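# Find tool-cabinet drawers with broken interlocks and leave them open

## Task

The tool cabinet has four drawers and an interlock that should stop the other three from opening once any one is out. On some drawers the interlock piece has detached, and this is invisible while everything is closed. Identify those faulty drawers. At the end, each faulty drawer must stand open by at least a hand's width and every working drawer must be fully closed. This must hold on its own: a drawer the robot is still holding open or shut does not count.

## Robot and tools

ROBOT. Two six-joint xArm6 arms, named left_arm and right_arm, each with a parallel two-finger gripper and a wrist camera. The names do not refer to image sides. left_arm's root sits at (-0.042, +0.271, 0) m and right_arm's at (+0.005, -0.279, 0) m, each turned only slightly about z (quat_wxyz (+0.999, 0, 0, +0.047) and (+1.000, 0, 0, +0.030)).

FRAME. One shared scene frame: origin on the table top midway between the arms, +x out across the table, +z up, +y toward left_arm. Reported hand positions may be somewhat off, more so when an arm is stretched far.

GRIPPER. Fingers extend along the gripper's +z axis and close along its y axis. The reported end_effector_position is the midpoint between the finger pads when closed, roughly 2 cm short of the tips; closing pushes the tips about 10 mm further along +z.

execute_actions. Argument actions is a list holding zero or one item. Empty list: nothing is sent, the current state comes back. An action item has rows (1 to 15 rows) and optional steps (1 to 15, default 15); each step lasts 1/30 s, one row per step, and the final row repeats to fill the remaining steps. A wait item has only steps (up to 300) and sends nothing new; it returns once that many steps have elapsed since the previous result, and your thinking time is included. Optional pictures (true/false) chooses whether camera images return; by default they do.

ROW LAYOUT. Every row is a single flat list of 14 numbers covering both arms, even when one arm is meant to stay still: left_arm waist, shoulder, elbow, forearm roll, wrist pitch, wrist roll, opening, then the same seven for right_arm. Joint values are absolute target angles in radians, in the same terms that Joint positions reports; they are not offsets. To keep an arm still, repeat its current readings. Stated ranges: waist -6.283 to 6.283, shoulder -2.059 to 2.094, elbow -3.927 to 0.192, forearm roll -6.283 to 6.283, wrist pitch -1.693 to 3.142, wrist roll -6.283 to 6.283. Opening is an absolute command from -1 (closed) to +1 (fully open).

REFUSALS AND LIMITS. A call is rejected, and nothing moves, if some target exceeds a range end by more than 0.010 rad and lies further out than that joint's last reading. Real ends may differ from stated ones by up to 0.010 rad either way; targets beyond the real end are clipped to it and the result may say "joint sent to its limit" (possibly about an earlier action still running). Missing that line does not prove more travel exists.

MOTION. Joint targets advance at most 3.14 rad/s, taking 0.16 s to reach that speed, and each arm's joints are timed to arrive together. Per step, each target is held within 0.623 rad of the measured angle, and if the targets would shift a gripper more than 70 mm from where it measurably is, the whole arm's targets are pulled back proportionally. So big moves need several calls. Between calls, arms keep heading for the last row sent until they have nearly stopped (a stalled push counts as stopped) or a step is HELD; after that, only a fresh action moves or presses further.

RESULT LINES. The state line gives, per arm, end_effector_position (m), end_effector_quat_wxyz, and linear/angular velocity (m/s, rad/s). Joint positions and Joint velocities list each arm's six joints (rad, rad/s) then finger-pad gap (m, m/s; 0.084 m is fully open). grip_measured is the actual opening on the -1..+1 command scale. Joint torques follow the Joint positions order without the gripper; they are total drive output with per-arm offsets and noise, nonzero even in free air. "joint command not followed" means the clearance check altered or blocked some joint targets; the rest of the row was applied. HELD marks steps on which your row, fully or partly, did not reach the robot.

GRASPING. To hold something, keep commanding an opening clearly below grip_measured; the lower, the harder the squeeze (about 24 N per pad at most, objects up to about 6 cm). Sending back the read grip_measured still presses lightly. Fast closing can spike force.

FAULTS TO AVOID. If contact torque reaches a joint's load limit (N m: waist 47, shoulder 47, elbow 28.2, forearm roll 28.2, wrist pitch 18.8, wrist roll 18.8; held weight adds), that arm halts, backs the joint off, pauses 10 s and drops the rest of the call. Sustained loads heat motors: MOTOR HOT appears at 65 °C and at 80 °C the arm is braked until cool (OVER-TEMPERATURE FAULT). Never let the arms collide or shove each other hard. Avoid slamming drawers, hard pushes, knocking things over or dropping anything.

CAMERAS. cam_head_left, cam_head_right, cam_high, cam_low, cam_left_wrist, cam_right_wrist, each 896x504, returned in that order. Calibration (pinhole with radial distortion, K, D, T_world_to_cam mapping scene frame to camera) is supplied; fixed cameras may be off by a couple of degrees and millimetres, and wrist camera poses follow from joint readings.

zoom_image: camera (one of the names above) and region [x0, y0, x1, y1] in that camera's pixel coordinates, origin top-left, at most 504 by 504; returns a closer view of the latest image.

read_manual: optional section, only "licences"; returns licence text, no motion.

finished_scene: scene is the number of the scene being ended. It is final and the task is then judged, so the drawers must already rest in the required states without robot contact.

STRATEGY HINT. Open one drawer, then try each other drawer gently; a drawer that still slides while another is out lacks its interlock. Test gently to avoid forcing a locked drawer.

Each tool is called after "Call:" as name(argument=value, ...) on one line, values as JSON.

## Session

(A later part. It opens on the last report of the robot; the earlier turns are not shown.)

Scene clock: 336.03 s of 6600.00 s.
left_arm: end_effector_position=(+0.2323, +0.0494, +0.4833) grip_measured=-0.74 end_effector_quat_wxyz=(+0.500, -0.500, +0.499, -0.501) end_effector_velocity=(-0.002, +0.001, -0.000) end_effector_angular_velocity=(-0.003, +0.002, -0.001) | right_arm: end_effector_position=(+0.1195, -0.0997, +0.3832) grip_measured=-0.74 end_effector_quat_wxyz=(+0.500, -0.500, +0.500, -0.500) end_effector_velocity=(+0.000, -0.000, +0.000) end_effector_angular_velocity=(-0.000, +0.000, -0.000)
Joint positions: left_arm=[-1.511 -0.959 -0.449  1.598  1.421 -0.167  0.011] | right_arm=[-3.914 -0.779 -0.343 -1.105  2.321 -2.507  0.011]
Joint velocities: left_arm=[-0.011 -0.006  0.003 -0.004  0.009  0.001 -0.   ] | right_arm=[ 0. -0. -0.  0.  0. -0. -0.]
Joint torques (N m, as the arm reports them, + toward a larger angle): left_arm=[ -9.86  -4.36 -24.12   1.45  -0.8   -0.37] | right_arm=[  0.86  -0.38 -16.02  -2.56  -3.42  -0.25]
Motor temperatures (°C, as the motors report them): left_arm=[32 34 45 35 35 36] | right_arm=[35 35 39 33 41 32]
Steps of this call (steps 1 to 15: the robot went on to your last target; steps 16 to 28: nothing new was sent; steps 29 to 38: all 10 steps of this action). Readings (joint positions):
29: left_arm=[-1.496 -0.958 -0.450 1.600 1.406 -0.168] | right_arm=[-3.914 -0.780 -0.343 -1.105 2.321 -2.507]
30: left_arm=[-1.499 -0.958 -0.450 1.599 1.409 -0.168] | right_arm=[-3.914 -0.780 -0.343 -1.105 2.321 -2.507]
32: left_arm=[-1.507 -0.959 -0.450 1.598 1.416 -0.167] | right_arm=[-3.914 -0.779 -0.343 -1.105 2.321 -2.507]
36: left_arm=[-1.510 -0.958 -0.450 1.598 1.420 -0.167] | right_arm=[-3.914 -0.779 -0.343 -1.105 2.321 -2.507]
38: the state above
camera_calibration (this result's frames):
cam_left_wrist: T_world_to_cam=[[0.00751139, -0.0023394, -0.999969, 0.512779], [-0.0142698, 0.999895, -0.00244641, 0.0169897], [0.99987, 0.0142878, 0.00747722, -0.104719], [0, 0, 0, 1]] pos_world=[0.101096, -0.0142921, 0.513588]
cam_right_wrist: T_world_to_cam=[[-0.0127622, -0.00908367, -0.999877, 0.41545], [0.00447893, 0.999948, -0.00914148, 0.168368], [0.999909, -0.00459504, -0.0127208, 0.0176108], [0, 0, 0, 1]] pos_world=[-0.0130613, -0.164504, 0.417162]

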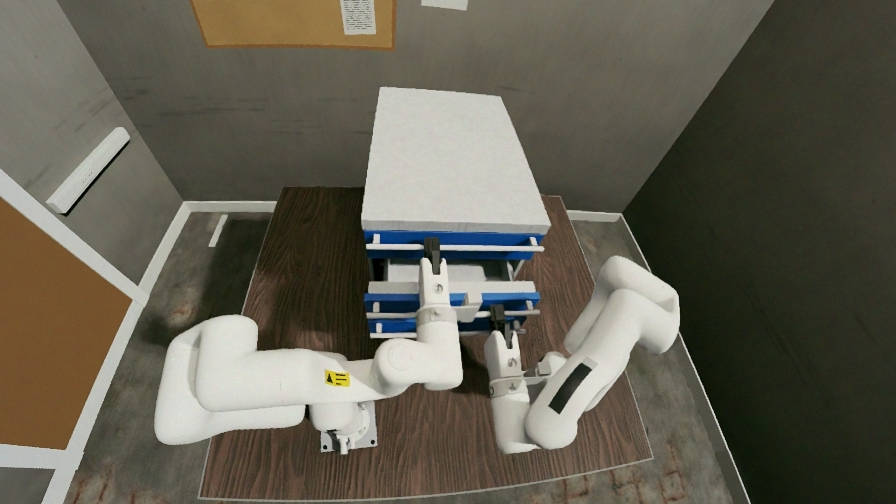

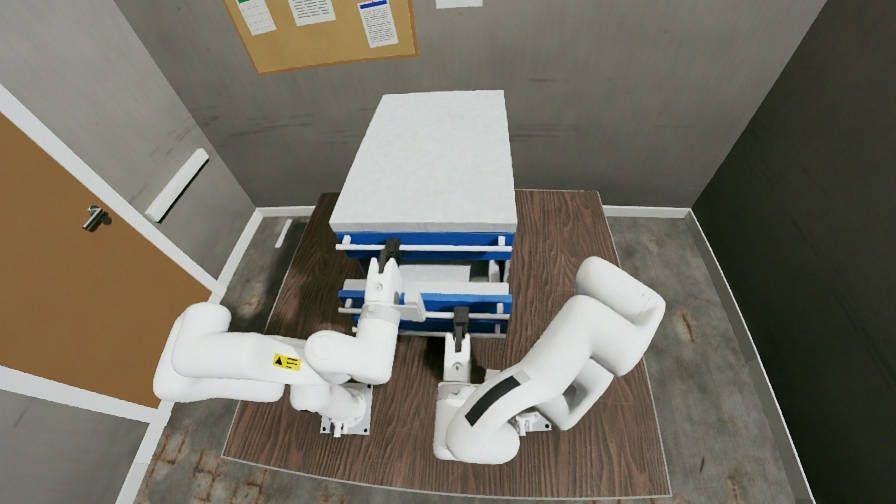

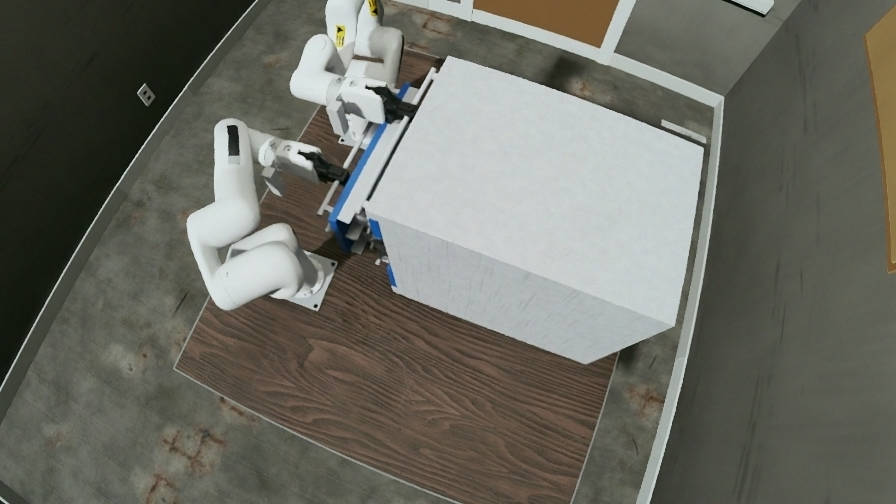

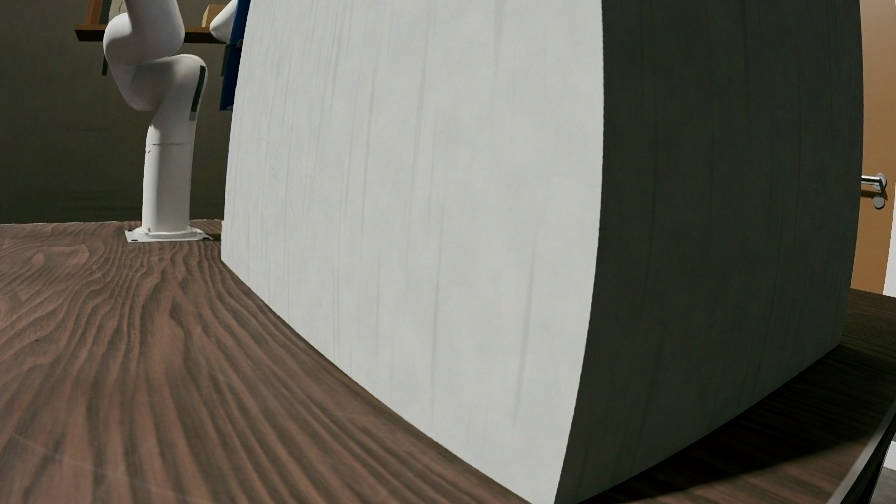

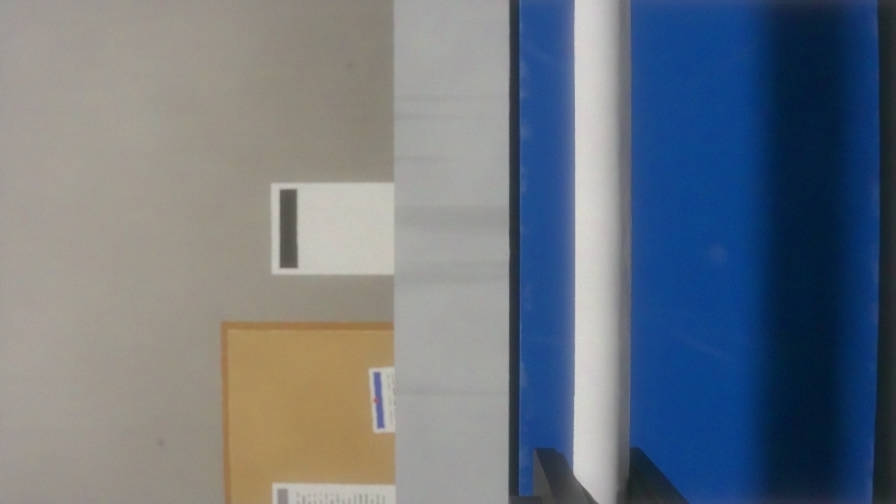

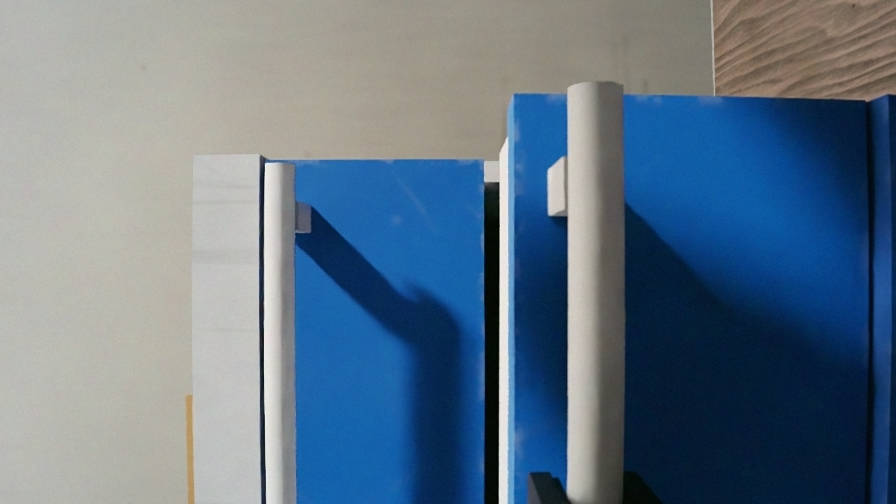

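Call:
execute_actions(actions=[{"rows": [[-1.496,-0.958,-0.450,1.600,1.405,-0.168,-1,-3.9292,-0.7993,-0.3296,-1.1231,2.3119,-2.5232,-1],[-1.482,-0.957,-0.451,1.6025,1.391,-0.169,-1,-3.9452,-0.8192,-0.3164,-1.1411,2.3018,-2.5398,-1],[-1.472,-0.956,-0.452,1.604,1.381,-0.170,-1,-3.9625,-0.8393,-0.3034,-1.1595,2.2902,-2.5568,-1],[-1.472,-0.956,-0.452,1.604,1.381,-0.170,-1,-3.9802,-0.8594,-0.2905,-1.1781,2.2782,-2.5740,-1],[-1.472,-0.956,-0.452,1.604,1.381,-0.170,-1,-3.9993,-0.8797,-0.2778,-1.1971,2.2647,-2.5916,-1],[-1.472,-0.956,-0.452,1.604,1.381,-0.170,-1,-4.0189,-0.9001,-0.2651,-1.2163,2.2507,-2.6094,-1],[-1.472,-0.956,-0.452,1.604,1.381,-0.170,-1,-4.0402,-0.9203,-0.2527,-1.2356,2.2348,-2.6273,-1],[-1.472,-0.956,-0.452,1.604,1.381,-0.170,-1,-4.0621,-0.9405,-0.2405,-1.2550,2.2183,-2.6451,-1],[-1.472,-0.956,-0.452,1.604,1.381,-0.170,-1,-4.0859,-0.9603,-0.2287,-1.2743,2.1995,-2.6627,-1],[-1.472,-0.956,-0.452,1.604,1.381,-0.170,-1,-4.1104,-0.9800,-0.2171,-1.2936,2.1800,-2.6802,-1],[-1.472,-0.956,-0.452,1.604,1.381,-0.170,-1,-4.1368,-0.9993,-0.206,-1.3128,2.1583,-2.6975,-1],[-1.472,-0.956,-0.452,1.604,1.381,-0.170,-1,-4.1640,-1.0184,-0.1951,-1.3319,2.1358,-2.7147,-1],[-1.472,-0.956,-0.452,1.604,1.381,-0.170,-1,-4.1934,-1.0369,-0.1847,-1.3507,2.1107,-2.7312,-1],[-1.472,-0.956,-0.452,1.604,1.381,-0.170,-1,-4.2236,-1.0551,-0.1746,-1.3693,2.0848,-2.7475,-1],[-1.472,-0.956,-0.452,1.604,1.381,-0.170,-1,-4.2564,-1.0723,-0.1653,-1.3873,2.0559,-2.7628,-1]], "steps": 15}], pictures=false)

Call:
execute_actions(actions=[{"rows": [[-1.472,-0.956,-0.452,1.604,1.381,-0.170,-1,-4.2901,-1.0892,-0.1563,-1.4051,2.0260,-2.7779,-1],[-1.472,-0.956,-0.452,1.604,1.381,-0.170,-1,-4.3262,-1.1053,-0.148,-1.4223,1.9932,-2.792,-1],[-1.472,-0.956,-0.452,1.604,1.381,-0.170,-1,-4.3633,-1.1209,-0.1400,-1.4393,1.9594,-2.8057,-1],[-1.472,-0.956,-0.452,1.604,1.381,-0.170,-1,-4.3864,-1.1289,-0.1359,-1.449,1.938,-2.8127,-1],[-1.472,-0.956,-0.452,1.604,1.381,-0.170,-1,-4.41,-1.1367,-0.1319,-1.4585,1.9162,-2.8196,-1],[-1.472,-0.956,-0.452,1.604,1.381,-0.170,-1,-4.434,-1.1443,-0.1280,-1.4680,1.8941,-2.8263,-1],[-1.472,-0.956,-0.452,1.604,1.381,-0.170,-1,-4.4588,-1.1511,-0.1246,-1.4771,1.8707,-2.8321,-1],[-1.472,-0.956,-0.452,1.604,1.381,-0.170,-1,-4.4842,-1.1577,-0.1213,-1.486,1.8468,-2.8377,-1],[-1.472,-0.956,-0.452,1.604,1.381,-0.170,-1,-4.5098,-1.1641,-0.1181,-1.4948,1.8227,-2.8432,-1],[-1.472,-0.956,-0.452,1.604,1.381,-0.170,-1,-4.5365,-1.1698,-0.1154,-1.5033,1.7972,-2.8479,-1],[-1.472,-0.956,-0.452,1.604,1.381,-0.170,-1,-4.5365,-1.1698,-0.1154,-1.5033,1.7972,-2.8479,-1],[-1.472,-0.956,-0.452,1.604,1.381,-0.170,-1,-4.5637,-1.1753,-0.1129,-1.5116,1.7713,-2.8525,-1],[-1.472,-0.956,-0.452,1.604,1.381,-0.170,-1,-4.5637,-1.1753,-0.1129,-1.5116,1.7713,-2.8525,-1],[-1.472,-0.956,-0.452,1.604,1.381,-0.170,-1,-4.5906,-1.1805,-0.1103,-1.5200,1.7456,-2.8571,-1]], "steps": 15}], pictures=false)

Call:
execute_actions(actions=[{"steps": 10}])

Scene clock: 344.10 s of 6600.00 s.
left_arm: end_effector_position=(+0.2377, +0.0492, +0.4834) grip_measured=-0.74 end_effector_quat_wxyz=(+0.499, -0.500, +0.499, -0.502) end_effector_velocity=(+0.001, +0.001, +0.000) end_effector_angular_velocity=(-0.000, -0.001, +0.006) | right_arm: end_effector_position=(+0.1762, -0.0993, +0.3833) grip_measured=-0.74 end_effector_quat_wxyz=(+0.500, -0.500, +0.501, -0.499) end_effector_velocity=(+0.145, +0.000, +0.000) end_effector_angular_velocity=(+0.007, +0.002, -0.003)
Joint positions: left_arm=[-1.473 -0.956 -0.452  1.604  1.381 -0.17   0.012] | right_arm=[-4.148 -1.004 -0.205 -1.318  2.149 -2.701  0.011]
Joint velocities: left_arm=[ 0.006  0.002 -0.001  0.001  0.    -0.001 -0.   ] | right_arm=[-0.795 -0.548  0.31  -0.549 -0.658 -0.487 -0.   ]
Joint torques (N m, as the arm reports them, + toward a larger angle): left_arm=[ -4.37  -0.19 -25.24   2.38  -1.64  -0.48] | right_arm=[  0.27   2.8  -15.45  -1.89  -4.54   0.01]
Motor temperatures (°C, as the motors report them): left_arm=[32 34 44 35 35 36] | right_arm=[35 35 40 33 42 32]
Steps of this call (steps 1 to 15: the robot went on to your last target; steps 16 to 90: nothing new was sent; then 4.57 s passed at rest; steps 91 to 105: all 15 steps of this action). Readings (joint positions):
91: left_arm=[-1.513 -0.960 -0.449 1.597 1.421 -0.167] | right_arm=[-3.914 -0.780 -0.342 -1.106 2.321 -2.507]
92: left_arm=[-1.510 -0.960 -0.449 1.597 1.418 -0.167] | right_arm=[-3.917 -0.783 -0.340 -1.109 2.319 -2.511]
94: left_arm=[-1.497 -0.960 -0.450 1.599 1.404 -0.168] | right_arm=[-3.932 -0.803 -0.328 -1.126 2.310 -2.527]
98: left_arm=[-1.477 -0.957 -0.451 1.603 1.384 -0.170] | right_arm=[-3.992 -0.870 -0.284 -1.189 2.270 -2.584]
105: the state above

Scene clock: 344.60 s of 6600.00 s.
left_arm: end_effector_position=(+0.2379, +0.0493, +0.4834) grip_measured=-0.74 end_effector_quat_wxyz=(+0.499, -0.500, +0.499, -0.501) end_effector_velocity=(+0.000, -0.000, +0.000) end_effector_angular_velocity=(-0.000, -0.000, -0.000) | right_arm: end_effector_position=(+0.2313, -0.0992, +0.3833) grip_measured=-0.74 end_effector_quat_wxyz=(+0.500, -0.500, +0.500, -0.499) end_effector_velocity=(+0.056, -0.001, +0.000) end_effector_angular_velocity=(-0.004, -0.002, +0.001)
Joint positions: left_arm=[-1.472 -0.956 -0.452  1.604  1.381 -0.17   0.012] | right_arm=[-4.545 -1.171 -0.116 -1.506  1.788 -2.849  0.011]
Joint velocities: left_arm=[ 0.     0.001 -0.001  0.    -0.    -0.001  0.   ] | right_arm=[-0.489 -0.107  0.052 -0.158 -0.465 -0.092 -0.   ]
Joint torques (N m, as the arm reports them, + toward a larger angle): left_arm=[ -3.57  -0.97 -25.77   2.36  -1.09  -0.47] | right_arm=[  2.19   4.27 -15.77  -0.97  -2.95   0.22]
Motor temperatures (°C, as the motors report them): left_arm=[32 34 44 35 35 36] | right_arm=[35 35 40 33 42 32]
Steps of this call (steps 1 to 15: all 15 steps of this action). Readings (joint positions):
1: left_arm=[-1.473 -0.956 -0.452 1.604 1.381 -0.170] | right_arm=[-4.175 -1.022 -0.195 -1.337 2.126 -2.717]
2: left_arm=[-1.473 -0.956 -0.452 1.604 1.381 -0.170] | right_arm=[-4.204 -1.040 -0.185 -1.355 2.101 -2.733]
4: left_arm=[-1.473 -0.956 -0.452 1.604 1.381 -0.170] | right_arm=[-4.265 -1.073 -0.166 -1.389 2.047 -2.763]
8: left_arm=[-1.472 -0.956 -0.452 1.604 1.381 -0.170] | right_arm=[-4.386 -1.126 -0.138 -1.447 1.938 -2.809]
15: the state above

Scene clock: 344.93 s of 6600.00 s.
left_arm: end_effector_position=(+0.2380, +0.0493, +0.4835) grip_measured=-0.74 end_effector_quat_wxyz=(+0.499, -0.500, +0.499, -0.501) end_effector_velocity=(+0.000, +0.001, +0.000) end_effector_angular_velocity=(-0.001, -0.000, +0.001) | right_arm: end_effector_position=(+0.2363, -0.0993, +0.3833) grip_measured=-0.74 end_effector_quat_wxyz=(+0.500, -0.500, +0.500, -0.500) end_effector_velocity=(+0.001, -0.001, -0.000) end_effector_angular_velocity=(-0.003, -0.001, -0.002)
Joint positions: left_arm=[-1.472 -0.956 -0.452  1.604  1.381 -0.17   0.012] | right_arm=[-4.589 -1.18  -0.111 -1.52   1.745 -2.857  0.011]
Joint velocities: left_arm=[ 0.    -0.002  0.    -0.     0.001  0.    -0.   ] | right_arm=[-0.007 -0.002  0.003 -0.002 -0.004 -0.002 -0.   ]
Joint torques (N m, as the arm reports them, + toward a larger angle): left_arm=[ -2.93  -1.5  -26.27   2.57  -0.78  -0.44] | right_arm=[  0.31   3.3  -15.24  -0.96  -2.3   -0.26]
Motor temperatures (°C, as the motors report them): left_arm=[32 34 44 35 35 36] | right_arm=[35 35 40 33 42 32]
Steps of this call (steps 1 to 10: the robot went on to your last target). Readings (joint positions):
1: left_arm=[-1.472 -0.956 -0.452 1.604 1.381 -0.170] | right_arm=[-4.560 -1.174 -0.114 -1.510 1.774 -2.851]
2: left_arm=[-1.472 -0.956 -0.452 1.604 1.381 -0.170] | right_arm=[-4.571 -1.176 -0.113 -1.514 1.763 -2.853]
4: left_arm=[-1.472 -0.956 -0.452 1.604 1.381 -0.170] | right_arm=[-4.583 -1.179 -0.111 -1.518 1.751 -2.856]
8: left_arm=[-1.472 -0.956 -0.452 1.604 1.381 -0.170] | right_arm=[-4.589 -1.180 -0.111 -1.520 1.746 -2.857]
10: the state above
camera_calibration (this result's frames):
cam_left_wrist: T_world_to_cam=[[0.00701378, -0.00370031, -0.999969, 0.513094], [-0.0124171, 0.999916, -0.00378721, 0.0173156], [0.999898, 0.0124433, 0.00696724, -0.110069], [0, 0, 0, 1]] pos_world=[0.106674, -0.0140459, 0.51391]
cam_right_wrist: T_world_to_cam=[[-0.0128137, -0.00888702, -0.999878, 0.417057], [0.00318574, 0.999955, -0.00892853, 0.167736], [0.999913, -0.00329976, -0.0127849, -0.0989681], [0, 0, 0, 1]] pos_world=[0.103769, -0.164348, 0.417238]

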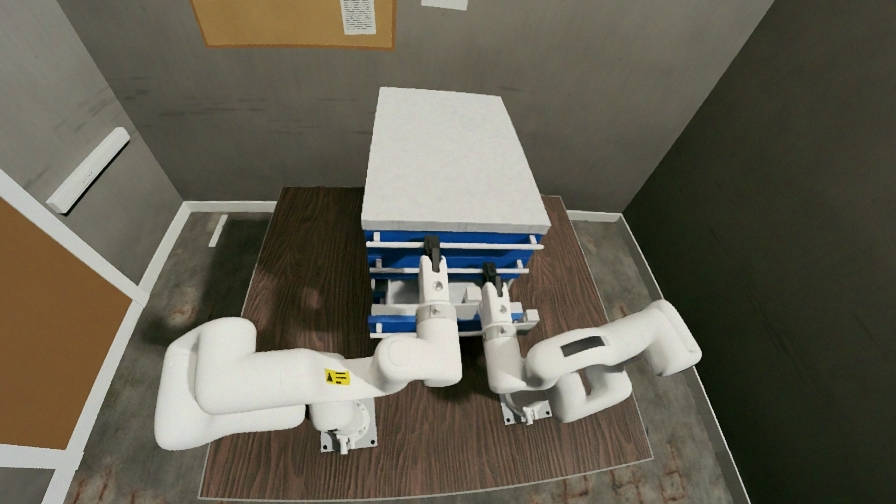

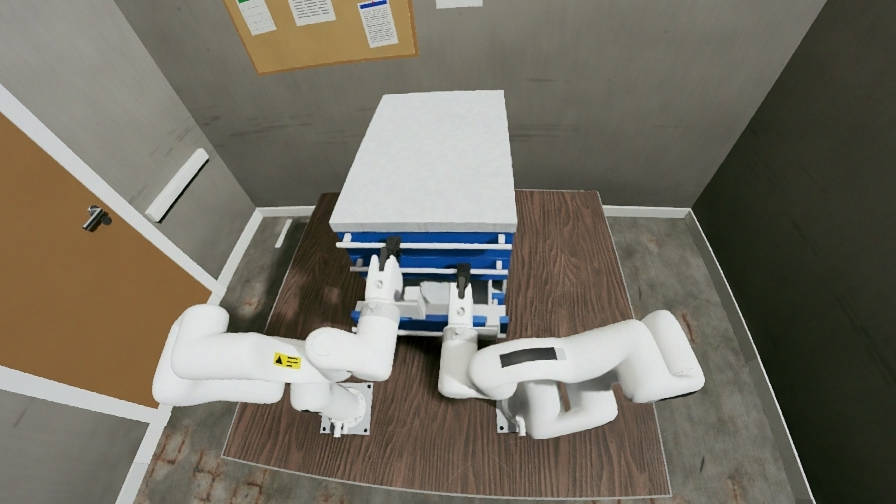

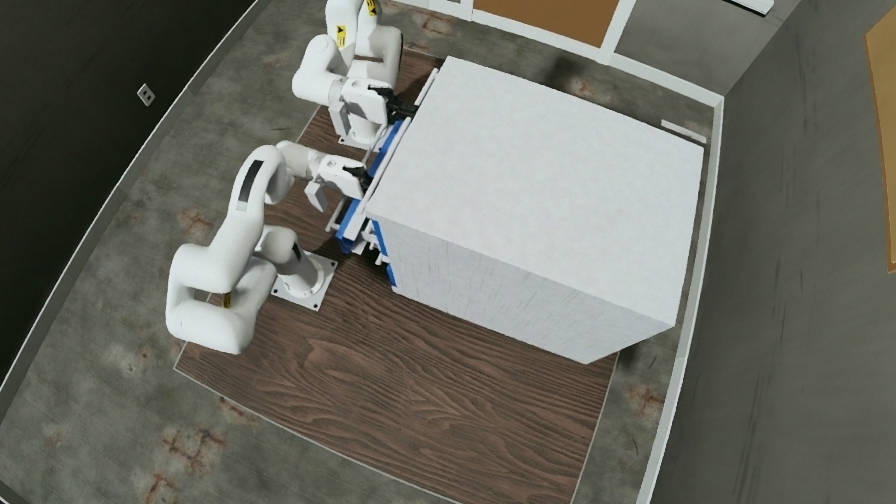

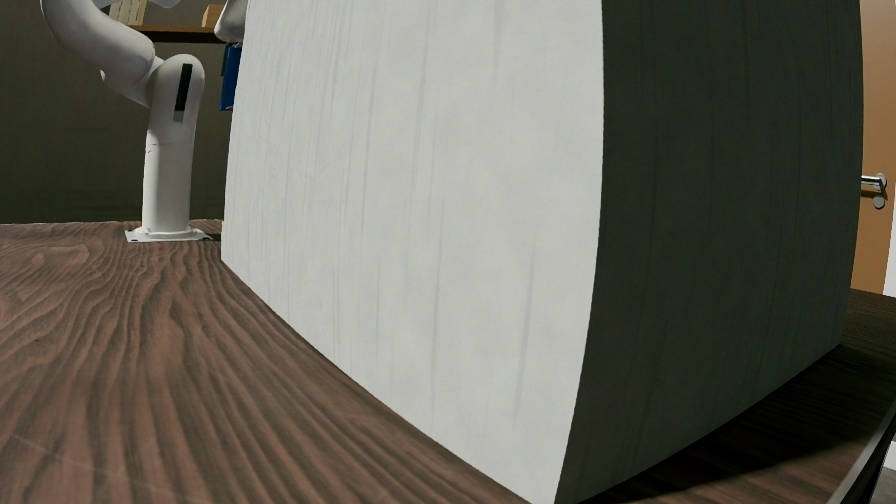

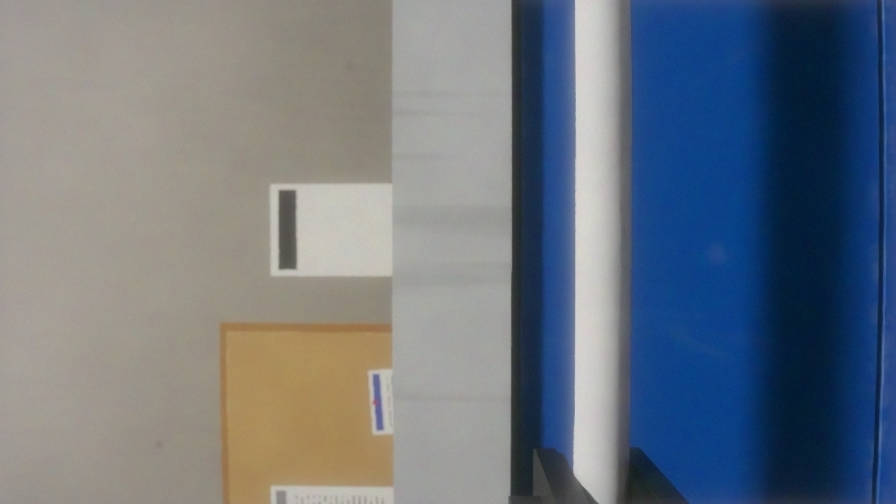

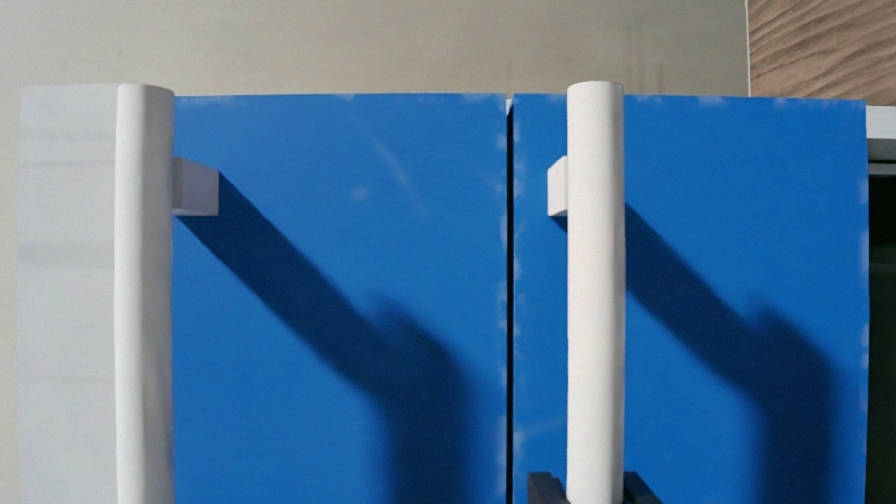

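Call:
execute_actions(actions=[{"rows": [[-1.472,-0.956,-0.452,1.604,1.381,-0.170,-1,-4.5906,-1.1805,-0.1103,-1.5200,1.7456,-2.8571,0.2],[-1.472,-0.956,-0.452,1.604,1.381,-0.170,-1,-4.5906,-1.1805,-0.1103,-1.5200,1.7456,-2.8571,0.2],[-1.472,-0.956,-0.452,1.604,1.381,-0.170,-1,-4.5906,-1.1805,-0.1103,-1.5200,1.7456,-2.8571,0.2],[-1.472,-0.956,-0.452,1.604,1.381,-0.170,-1,-4.5906,-1.1805,-0.1103,-1.5200,1.7456,-2.8571,0.2],[-1.472,-0.956,-0.452,1.604,1.381,-0.170,-1,-4.5906,-1.1805,-0.1103,-1.5200,1.7456,-2.8571,0.2],[-1.472,-0.956,-0.452,1.604,1.381,-0.170,-1,-4.5906,-1.1805,-0.1103,-1.5200,1.7456,-2.8571,0.2],[-1.472,-0.956,-0.452,1.604,1.381,-0.170,-1,-4.5906,-1.1805,-0.1103,-1.5200,1.7456,-2.8571,0.2],[-1.472,-0.956,-0.452,1.604,1.381,-0.170,-1,-4.5098,-1.1641,-0.1181,-1.4948,1.8227,-2.8432,0.2],[-1.472,-0.956,-0.452,1.604,1.381,-0.170,-1,-4.434,-1.1443,-0.1280,-1.4680,1.8941,-2.8263,0.2],[-1.472,-0.956,-0.452,1.604,1.381,-0.170,-1,-4.3633,-1.1209,-0.1400,-1.4393,1.9594,-2.8057,0.2],[-1.472,-0.956,-0.452,1.604,1.381,-0.170,-1,-4.2901,-1.0892,-0.1563,-1.4051,2.0260,-2.7779,0.2],[-1.472,-0.956,-0.452,1.604,1.381,-0.170,-1,-4.2236,-1.0551,-0.1746,-1.3693,2.0848,-2.7475,0.2],[-1.472,-0.956,-0.452,1.604,1.381,-0.170,-1,-4.1640,-1.0184,-0.1951,-1.3319,2.1358,-2.7147,0.2],[-1.472,-0.956,-0.452,1.604,1.381,-0.170,-1,-4.1104,-0.9800,-0.2171,-1.2936,2.1800,-2.6802,0.2],[-1.472,-0.956,-0.452,1.604,1.381,-0.170,-1,-4.0621,-0.9405,-0.2405,-1.2550,2.2183,-2.6451,0.2]], "steps": 15}], pictures=false)

Call:
execute_actions(actions=[{"rows": [[-1.482,-0.957,-0.451,1.6025,1.391,-0.169,-1,-4.0189,-0.9001,-0.2651,-1.2163,2.2507,-2.6094,0.2],[-1.496,-0.958,-0.450,1.600,1.405,-0.168,-1,-3.9802,-0.8594,-0.2905,-1.1781,2.2782,-2.5740,0.2],[-1.513,-0.9595,-0.449,1.597,1.4215,-0.167,-1,-3.9452,-0.8192,-0.3164,-1.1411,2.3018,-2.5398,0.2],[-1.530,-0.961,-0.448,1.594,1.438,-0.166,-1,-3.9137,-0.7795,-0.3428,-1.1053,2.3215,-2.5068,0.2],[-1.5635,-0.964,-0.4465,1.5885,1.4715,-0.164,-1,-3.875,-0.72,-0.384,-1.055,2.34,-2.46,0.2],[-1.597,-0.967,-0.445,1.583,1.505,-0.162,-1,-3.838,-0.66,-0.425,-1.005,2.357,-2.413,0.2],[-1.6305,-0.9685,-0.444,1.577,1.538,-0.1605,-1,-3.80,-0.585,-0.481,-0.945,2.367,-2.355,0.2],[-1.664,-0.970,-0.443,1.571,1.571,-0.159,-1,-3.80,-0.585,-0.481,-0.945,2.367,-2.355,0.2],[-1.6975,-0.969,-0.444,1.565,1.6035,-0.1605,-1,-3.80,-0.585,-0.481,-0.945,2.367,-2.355,0.2],[-1.731,-0.968,-0.445,1.559,1.636,-0.162,-1,-3.80,-0.585,-0.481,-0.945,2.367,-2.355,0.2],[-1.7645,-0.9655,-0.4465,1.5535,1.6685,-0.164,-1,-3.80,-0.585,-0.481,-0.945,2.367,-2.355,0.2],[-1.798,-0.963,-0.448,1.548,1.701,-0.166,-1,-3.80,-0.585,-0.481,-0.945,2.367,-2.355,0.2],[-1.831,-0.9595,-0.450,1.542,1.7335,-0.168,-1,-3.80,-0.585,-0.481,-0.945,2.367,-2.355,0.2],[-1.864,-0.956,-0.452,1.536,1.766,-0.170,-1,-3.80,-0.585,-0.481,-0.945,2.367,-2.355,0.2],[-1.8955,-0.9505,-0.4555,1.530,1.797,-0.1735,-1,-3.80,-0.585,-0.481,-0.945,2.367,-2.355,0.2]], "steps": 15}], pictures=false)

Call:
execute_actions(actions=[{"rows": [[-1.927,-0.945,-0.459,1.524,1.828,-0.177,-1,-3.80,-0.585,-0.481,-0.945,2.367,-2.355,0.2],[-1.958,-0.938,-0.4635,1.5175,1.8585,-0.1815,-1,-3.80,-0.585,-0.481,-0.945,2.367,-2.355,0.2],[-1.989,-0.931,-0.468,1.511,1.889,-0.186,-1,-3.80,-0.585,-0.481,-0.945,2.367,-2.355,0.2],[-2.019,-0.923,-0.473,1.5035,1.9185,-0.1915,-1,-3.80,-0.585,-0.481,-0.945,2.367,-2.355,0.2],[-2.049,-0.915,-0.478,1.496,1.948,-0.197,-1,-3.80,-0.585,-0.481,-0.945,2.367,-2.355,0.2],[-2.077,-0.9055,-0.4845,1.488,1.9755,-0.2035,-1,-3.80,-0.585,-0.481,-0.945,2.367,-2.355,0.2],[-2.105,-0.896,-0.491,1.480,2.003,-0.210,-1,-3.80,-0.585,-0.481,-0.945,2.367,-2.355,0.2],[-2.132,-0.8855,-0.498,1.471,2.029,-0.2175,-1,-3.80,-0.585,-0.481,-0.945,2.367,-2.355,0.2],[-2.159,-0.875,-0.505,1.462,2.055,-0.225,-1,-3.80,-0.585,-0.481,-0.945,2.367,-2.355,0.2],[-2.185,-0.8635,-0.5115,1.4525,2.08,-0.233,-1,-3.80,-0.585,-0.481,-0.945,2.367,-2.355,0.2],[-2.211,-0.852,-0.518,1.443,2.105,-0.241,-1,-3.80,-0.585,-0.481,-0.945,2.367,-2.355,0.2]], "steps": 15}], pictures=false)

Scene clock: 356.00 s of 6600.00 s.
left_arm: end_effector_position=(+0.2380, +0.0495, +0.4836) grip_measured=-0.74 end_effector_quat_wxyz=(+0.499, -0.501, +0.499, -0.501) end_effector_velocity=(-0.000, -0.000, -0.001) end_effector_angular_velocity=(+0.002, +0.001, -0.001) | right_arm: end_effector_position=(+0.2017, -0.0980, +0.3818) grip_measured=+0.19 end_effector_quat_wxyz=(+0.499, -0.501, +0.503, -0.497) end_effector_velocity=(-0.255, +0.015, -0.009) end_effector_angular_velocity=(+0.002, +0.051, +0.029)
Joint positions: left_arm=[-1.472 -0.956 -0.452  1.604  1.381 -0.17   0.012] | right_arm=[-4.314 -1.088 -0.158 -1.407  2.001 -2.775  0.052]
Joint velocities: left_arm=[-0.001  0.     0.002 -0.    -0.    -0.     0.   ] | right_arm=[ 1.739  0.831 -0.45   0.892  1.518  0.73   0.001]
Joint torques (N m, as the arm reports them, + toward a larger angle): left_arm=[ -2.22  -2.61 -27.3    2.87  -0.1   -0.43] | right_arm=[ -1.82   4.66 -16.58  -0.96   0.54   0.25]
Motor temperatures (°C, as the motors report them): left_arm=[32 34 45 35 35 36] | right_arm=[35 35 40 33 41 32]
Steps of this call (steps 1 to 30: the robot went on to your last target; steps 31 to 90: nothing new was sent; then 7.57 s passed at rest; steps 91 to 105: all 15 steps of this action). Readings (joint positions):
91: left_arm=[-1.472 -0.956 -0.452 1.604 1.381 -0.170] | right_arm=[-4.591 -1.180 -0.110 -1.520 1.746 -2.857]
92: left_arm=[-1.472 -0.956 -0.452 1.604 1.381 -0.170] | right_arm=[-4.591 -1.180 -0.110 -1.519 1.745 -2.857]
94: left_arm=[-1.472 -0.956 -0.452 1.604 1.381 -0.170] | right_arm=[-4.591 -1.180 -0.108 -1.519 1.745 -2.857]
98: left_arm=[-1.472 -0.956 -0.452 1.604 1.381 -0.170] | right_arm=[-4.590 -1.180 -0.109 -1.519 1.746 -2.857]
105: the state above

Scene clock: 356.50 s of 6600.00 s.
left_arm: end_effector_position=(+0.1942, +0.0493, +0.4832) grip_measured=-0.74 end_effector_quat_wxyz=(+0.498, -0.502, +0.499, -0.501) end_effector_velocity=(-0.146, -0.001, -0.001) end_effector_angular_velocity=(-0.005, +0.013, -0.007) | right_arm: end_effector_position=(+0.0712, -0.0967, +0.3791) grip_measured=+0.19 end_effector_quat_wxyz=(+0.499, -0.503, +0.503, -0.495) end_effector_velocity=(-0.020, -0.007, -0.000) end_effector_angular_velocity=(+0.023, +0.009, -0.018)
Joint positions: left_arm=[-1.768 -0.964 -0.448  1.553  1.673 -0.165  0.012] | right_arm=[-3.805 -0.59  -0.476 -0.951  2.365 -2.361  0.052]
Joint velocities: left_arm=[-0.98   0.071 -0.046 -0.171  0.959 -0.049  0.   ] | right_arm=[ 0.05   0.065 -0.058  0.082  0.038  0.086 -0.   ]
Joint torques (N m, as the arm reports them, + toward a larger angle): left_arm=[ -4.37   0.74 -24.44   2.53  -1.2   -0.56] | right_arm=[ -2.73  -6.3  -13.97  -1.03   1.25  -0.4 ]
Motor temperatures (°C, as the motors report them): left_arm=[32 34 45 35 35 36] | right_arm=[35 35 40 33 41 32]
Steps of this call (steps 1 to 15: all 15 steps of this action). Readings (joint positions):
1: left_arm=[-1.472 -0.956 -0.452 1.604 1.381 -0.170] | right_arm=[-4.256 -1.058 -0.175 -1.375 2.051 -2.749]
2: left_arm=[-1.474 -0.956 -0.452 1.604 1.384 -0.170] | right_arm=[-4.199 -1.025 -0.193 -1.341 2.099 -2.719]
4: left_arm=[-1.486 -0.957 -0.451 1.602 1.397 -0.169] | right_arm=[-4.093 -0.949 -0.238 -1.266 2.186 -2.653]
8: left_arm=[-1.555 -0.963 -0.447 1.590 1.464 -0.165] | right_arm=[-3.924 -0.772 -0.351 -1.103 2.305 -2.504]
15: the state above

Scene clock: 357.00 s of 6600.00 s.
left_arm: end_effector_position=(+0.1233, +0.0492, +0.4831) grip_measured=-0.74 end_effector_quat_wxyz=(+0.497, -0.502, +0.501, -0.500) end_effector_velocity=(-0.058, +0.002, -0.000) end_effector_angular_velocity=(+0.009, -0.008, -0.005) | right_arm: end_effector_position=(+0.0695, -0.0971, +0.3791) grip_measured=+0.19 end_effector_quat_wxyz=(+0.499, -0.503, +0.503, -0.495) end_effector_velocity=(-0.001, +0.000, +0.000) end_effector_angular_velocity=(-0.000, -0.000, +0.002)
Joint positions: left_arm=[-2.193 -0.859 -0.514  1.45   2.086 -0.236  0.012] | right_arm=[-3.8   -0.585 -0.481 -0.945  2.367 -2.355  0.052]
Joint velocities: left_arm=[-0.296  0.121 -0.072 -0.096  0.28  -0.083 -0.   ] | right_arm=[ 0.002  0.002 -0.002  0.    -0.    -0.    -0.   ]
Joint torques (N m, as the arm reports them, + toward a larger angle): left_arm=[  3.22  -3.42 -21.56   3.52  -1.9   -0.42] | right_arm=[ -1.76  -4.26 -14.19  -0.99   1.27  -0.28]
Motor temperatures (°C, as the motors report them): left_arm=[32 34 45 35 35 36] | right_arm=[35 35 40 33 41 32]
Steps of this call (steps 1 to 15: all 15 steps of this action). Readings (joint positions):
1: left_arm=[-1.801 -0.961 -0.450 1.547 1.705 -0.167] | right_arm=[-3.803 -0.589 -0.477 -0.949 2.366 -2.359]
2: left_arm=[-1.834 -0.958 -0.452 1.541 1.737 -0.169] | right_arm=[-3.803 -0.588 -0.478 -0.948 2.366 -2.357]
4: left_arm=[-1.898 -0.948 -0.458 1.529 1.800 -0.175] | right_arm=[-3.802 -0.587 -0.479 -0.946 2.367 -2.356]
8: left_arm=[-2.022 -0.920 -0.475 1.501 1.921 -0.194] | right_arm=[-3.801 -0.586 -0.480 -0.945 2.367 -2.355]
15: the state above

Call:
execute_actions(actions=[{"rows": [[-2.211,-0.852,-0.518,1.443,2.105,-0.241,0.2,-3.80,-0.585,-0.481,-0.945,2.367,-2.355,0.2],[-2.211,-0.852,-0.518,1.443,2.105,-0.241,0.2,-3.80,-0.585,-0.481,-0.945,2.367,-2.355,0.2],[-2.211,-0.852,-0.518,1.443,2.105,-0.241,0.2,-3.80,-0.585,-0.481,-0.945,2.367,-2.355,0.2],[-2.211,-0.852,-0.518,1.443,2.105,-0.241,0.2,-3.80,-0.585,-0.481,-0.945,2.367,-2.355,0.2],[-2.211,-0.852,-0.518,1.443,2.105,-0.241,0.2,-3.80,-0.585,-0.481,-0.945,2.367,-2.355,0.2],[-2.211,-0.852,-0.518,1.443,2.105,-0.241,0.2,-3.80,-0.585,-0.481,-0.945,2.367,-2.355,0.2],[-2.211,-0.852,-0.518,1.443,2.105,-0.241,0.2,-3.80,-0.585,-0.481,-0.945,2.367,-2.355,0.2],[-2.261,-0.827,-0.533,1.422,2.152,-0.258,0.2,-3.80,-0.585,-0.481,-0.945,2.367,-2.355,0.2],[-2.308,-0.80,-0.549,1.40,2.196,-0.276,0.2,-3.80,-0.585,-0.481,-0.945,2.367,-2.355,0.2],[-2.374,-0.757,-0.574,1.364,2.256,-0.305,0.2,-3.80,-0.585,-0.481,-0.945,2.367,-2.355,0.2]], "steps": 15}], pictures=false)

Call:
execute_actions(actions=[{"steps": 8}])

Scene clock: 363.90 s of 6600.00 s.
left_arm: end_effector_position=(+0.0866, +0.0498, +0.4797) grip_measured=+0.19 end_effector_quat_wxyz=(+0.501, -0.498, +0.504, -0.497) end_effector_velocity=(-0.079, +0.004, -0.006) end_effector_angular_velocity=(+0.043, -0.028, -0.012) | right_arm: end_effector_position=(+0.0694, -0.0970, +0.3791) grip_measured=+0.19 end_effector_quat_wxyz=(+0.499, -0.503, +0.503, -0.495) end_effector_velocity=(+0.000, -0.000, -0.000) end_effector_angular_velocity=(-0.001, -0.001, +0.000)
Joint positions: left_arm=[-2.357 -0.767 -0.567  1.374  2.237 -0.297  0.052] | right_arm=[-3.8   -0.585 -0.481 -0.945  2.367 -2.355  0.052]
Joint velocities: left_arm=[-0.326  0.201 -0.108 -0.159  0.29  -0.129  0.001] | right_arm=[ 0.     0.     0.001 -0.     0.    -0.    -0.   ]
Joint torques (N m, as the arm reports them, + toward a larger angle): left_arm=[  6.62  -9.06 -20.38   2.82   1.25  -0.31] | right_arm=[ -2.17  -4.59 -14.28  -1.23   1.26  -0.37]
Motor temperatures (°C, as the motors report them): left_arm=[32 34 44 35 35 36] | right_arm=[35 35 40 33 41 32]
Steps of this call (steps 1 to 30: the robot went on to your last target; steps 31 to 90: nothing new was sent; then 3.40 s passed at rest; steps 91 to 105: all 15 steps of this action). Readings (joint positions):
91: left_arm=[-2.211 -0.852 -0.518 1.443 2.105 -0.241] | right_arm=[-3.800 -0.585 -0.481 -0.945 2.367 -2.355]
92: left_arm=[-2.211 -0.852 -0.517 1.442 2.106 -0.241] | right_arm=[-3.800 -0.585 -0.481 -0.945 2.367 -2.355]
94: left_arm=[-2.211 -0.852 -0.517 1.441 2.107 -0.241] | right_arm=[-3.800 -0.585 -0.481 -0.945 2.367 -2.355]
98: left_arm=[-2.211 -0.852 -0.518 1.442 2.107 -0.241] | right_arm=[-3.800 -0.585 -0.481 -0.945 2.367 -2.355]
105: the state above

Scene clock: 364.17 s of 6600.00 s.
left_arm: end_effector_position=(+0.0830, +0.0512, +0.4799) grip_measured=+0.19 end_effector_quat_wxyz=(+0.502, -0.499, +0.503, -0.496) end_effector_velocity=(-0.001, +0.000, -0.000) end_effector_angular_velocity=(+0.001, +0.000, +0.001) | right_arm: end_effector_position=(+0.0694, -0.0970, +0.3791) grip_measured=+0.19 end_effector_quat_wxyz=(+0.499, -0.503, +0.503, -0.495) end_effector_velocity=(+0.000, -0.000, +0.000) end_effector_angular_velocity=(+0.000, -0.001, -0.001)
Joint positions: left_arm=[-2.373 -0.758 -0.574  1.364  2.256 -0.305  0.052] | right_arm=[-3.8   -0.585 -0.481 -0.945  2.367 -2.355  0.052]
Joint velocities: left_arm=[-0.004  0.003 -0.002 -0.003  0.005 -0.002  0.   ] | right_arm=[-0.    -0.     0.     0.     0.001  0.001 -0.   ]
Joint torques (N m, as the arm reports them, + toward a larger angle): left_arm=[ -0.89  -3.59 -20.61   2.06   1.08  -0.27] | right_arm=[ -2.32  -4.5  -14.42  -1.01   1.16  -0.24]
Motor temperatures (°C, as the motors report them): left_arm=[32 34 44 35 35 36] | right_arm=[35 35 40 33 41 32]
Steps of this call (steps 1 to 8: the robot went on to your last target). Readings (joint positions):
1: left_arm=[-2.365 -0.762 -0.570 1.369 2.244 -0.300] | right_arm=[-3.800 -0.585 -0.481 -0.945 2.367 -2.355]
2: left_arm=[-2.369 -0.760 -0.571 1.367 2.249 -0.302] | right_arm=[-3.800 -0.585 -0.481 -0.945 2.367 -2.355]
4: left_arm=[-2.372 -0.758 -0.573 1.365 2.253 -0.304] | right_arm=[-3.800 -0.585 -0.481 -0.945 2.367 -2.355]
8: the state above
camera_calibration (this result's frames):
cam_left_wrist: T_world_to_cam=[[0.00127657, 0.00992319, -0.99995, 0.510411], [-0.0148497, 0.999841, 0.00990315, 0.00712606], [0.999889, 0.0148364, 0.00142372, 0.0474237], [0, 0, 0, 1]] pos_world=[-0.0479641, -0.0128934, 0.510247]
cam_right_wrist: T_world_to_cam=[[-0.0256641, -0.00457803, -0.99966, 0.41201], [0.0000335726, 0.99999, -0.0045804, 0.164497], [0.999671, -0.000151113, -0.0256637, 0.0730925], [0, 0, 0, 1]] pos_world=[-0.0625001, -0.162599, 0.414499]

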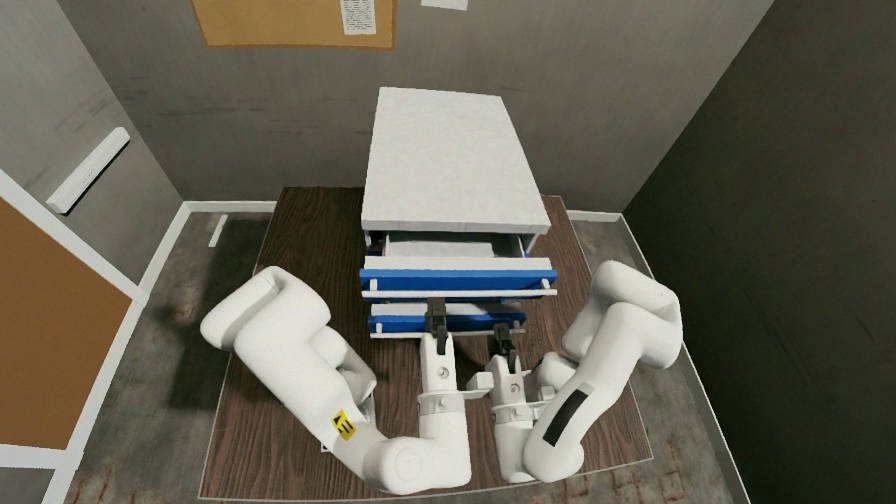

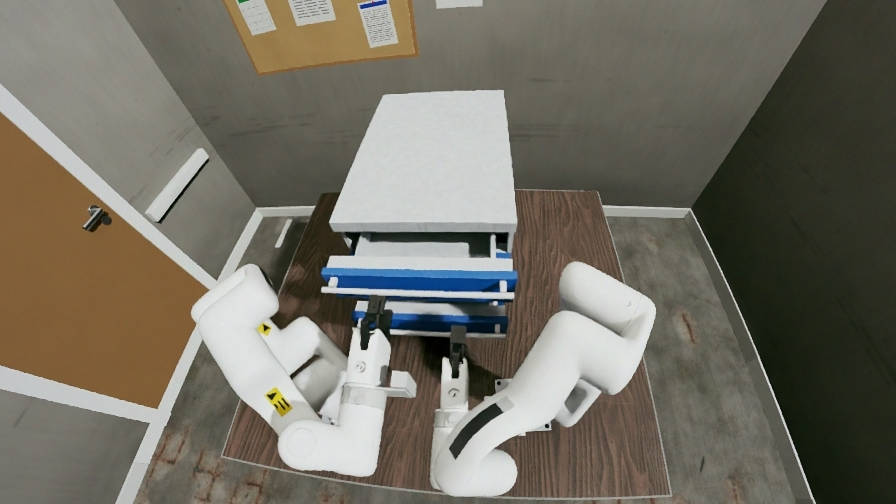

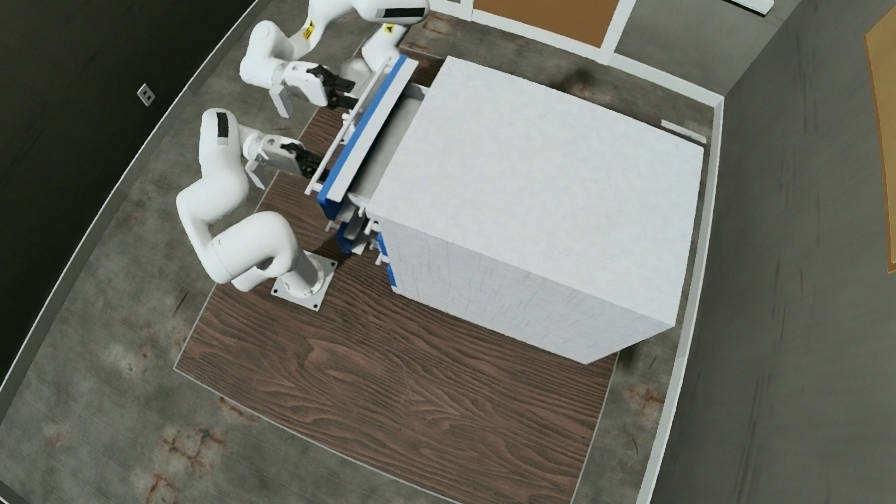

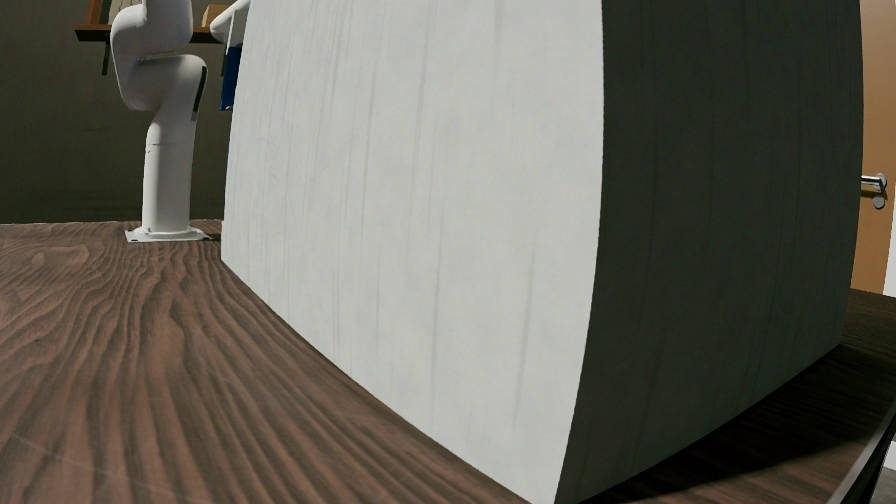

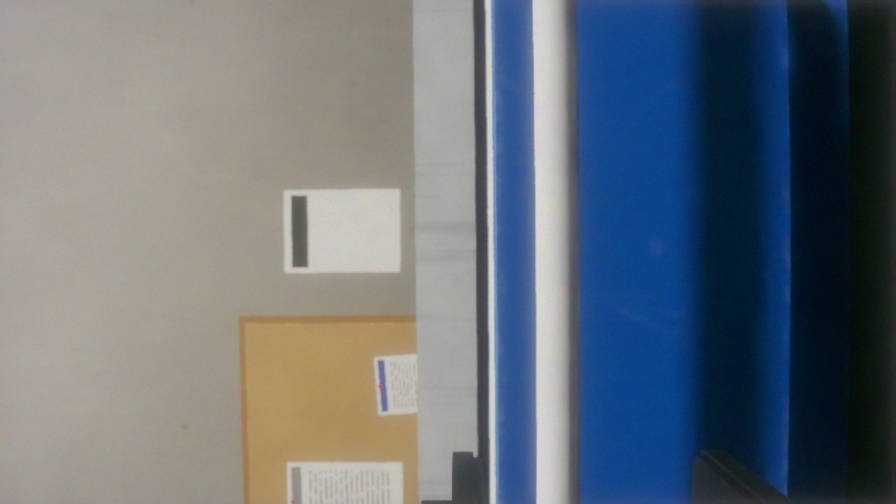

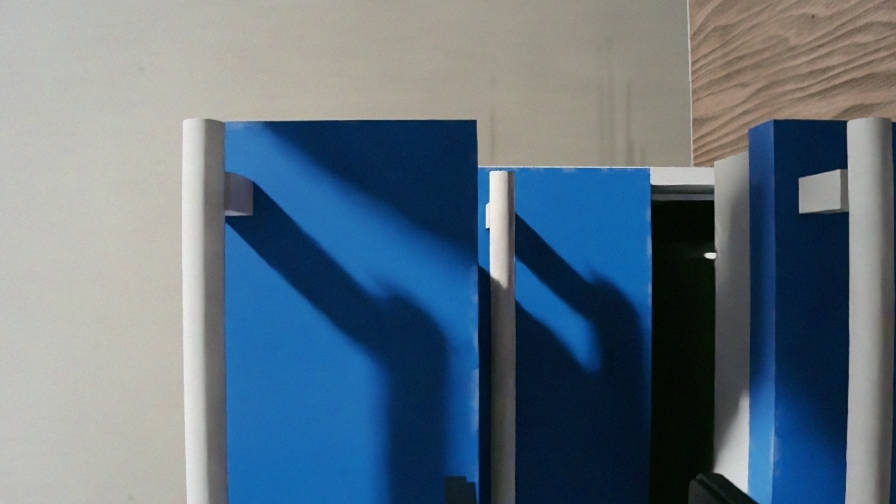

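Call:
finished_scene(scene=1)

The scene is finished: the task was done.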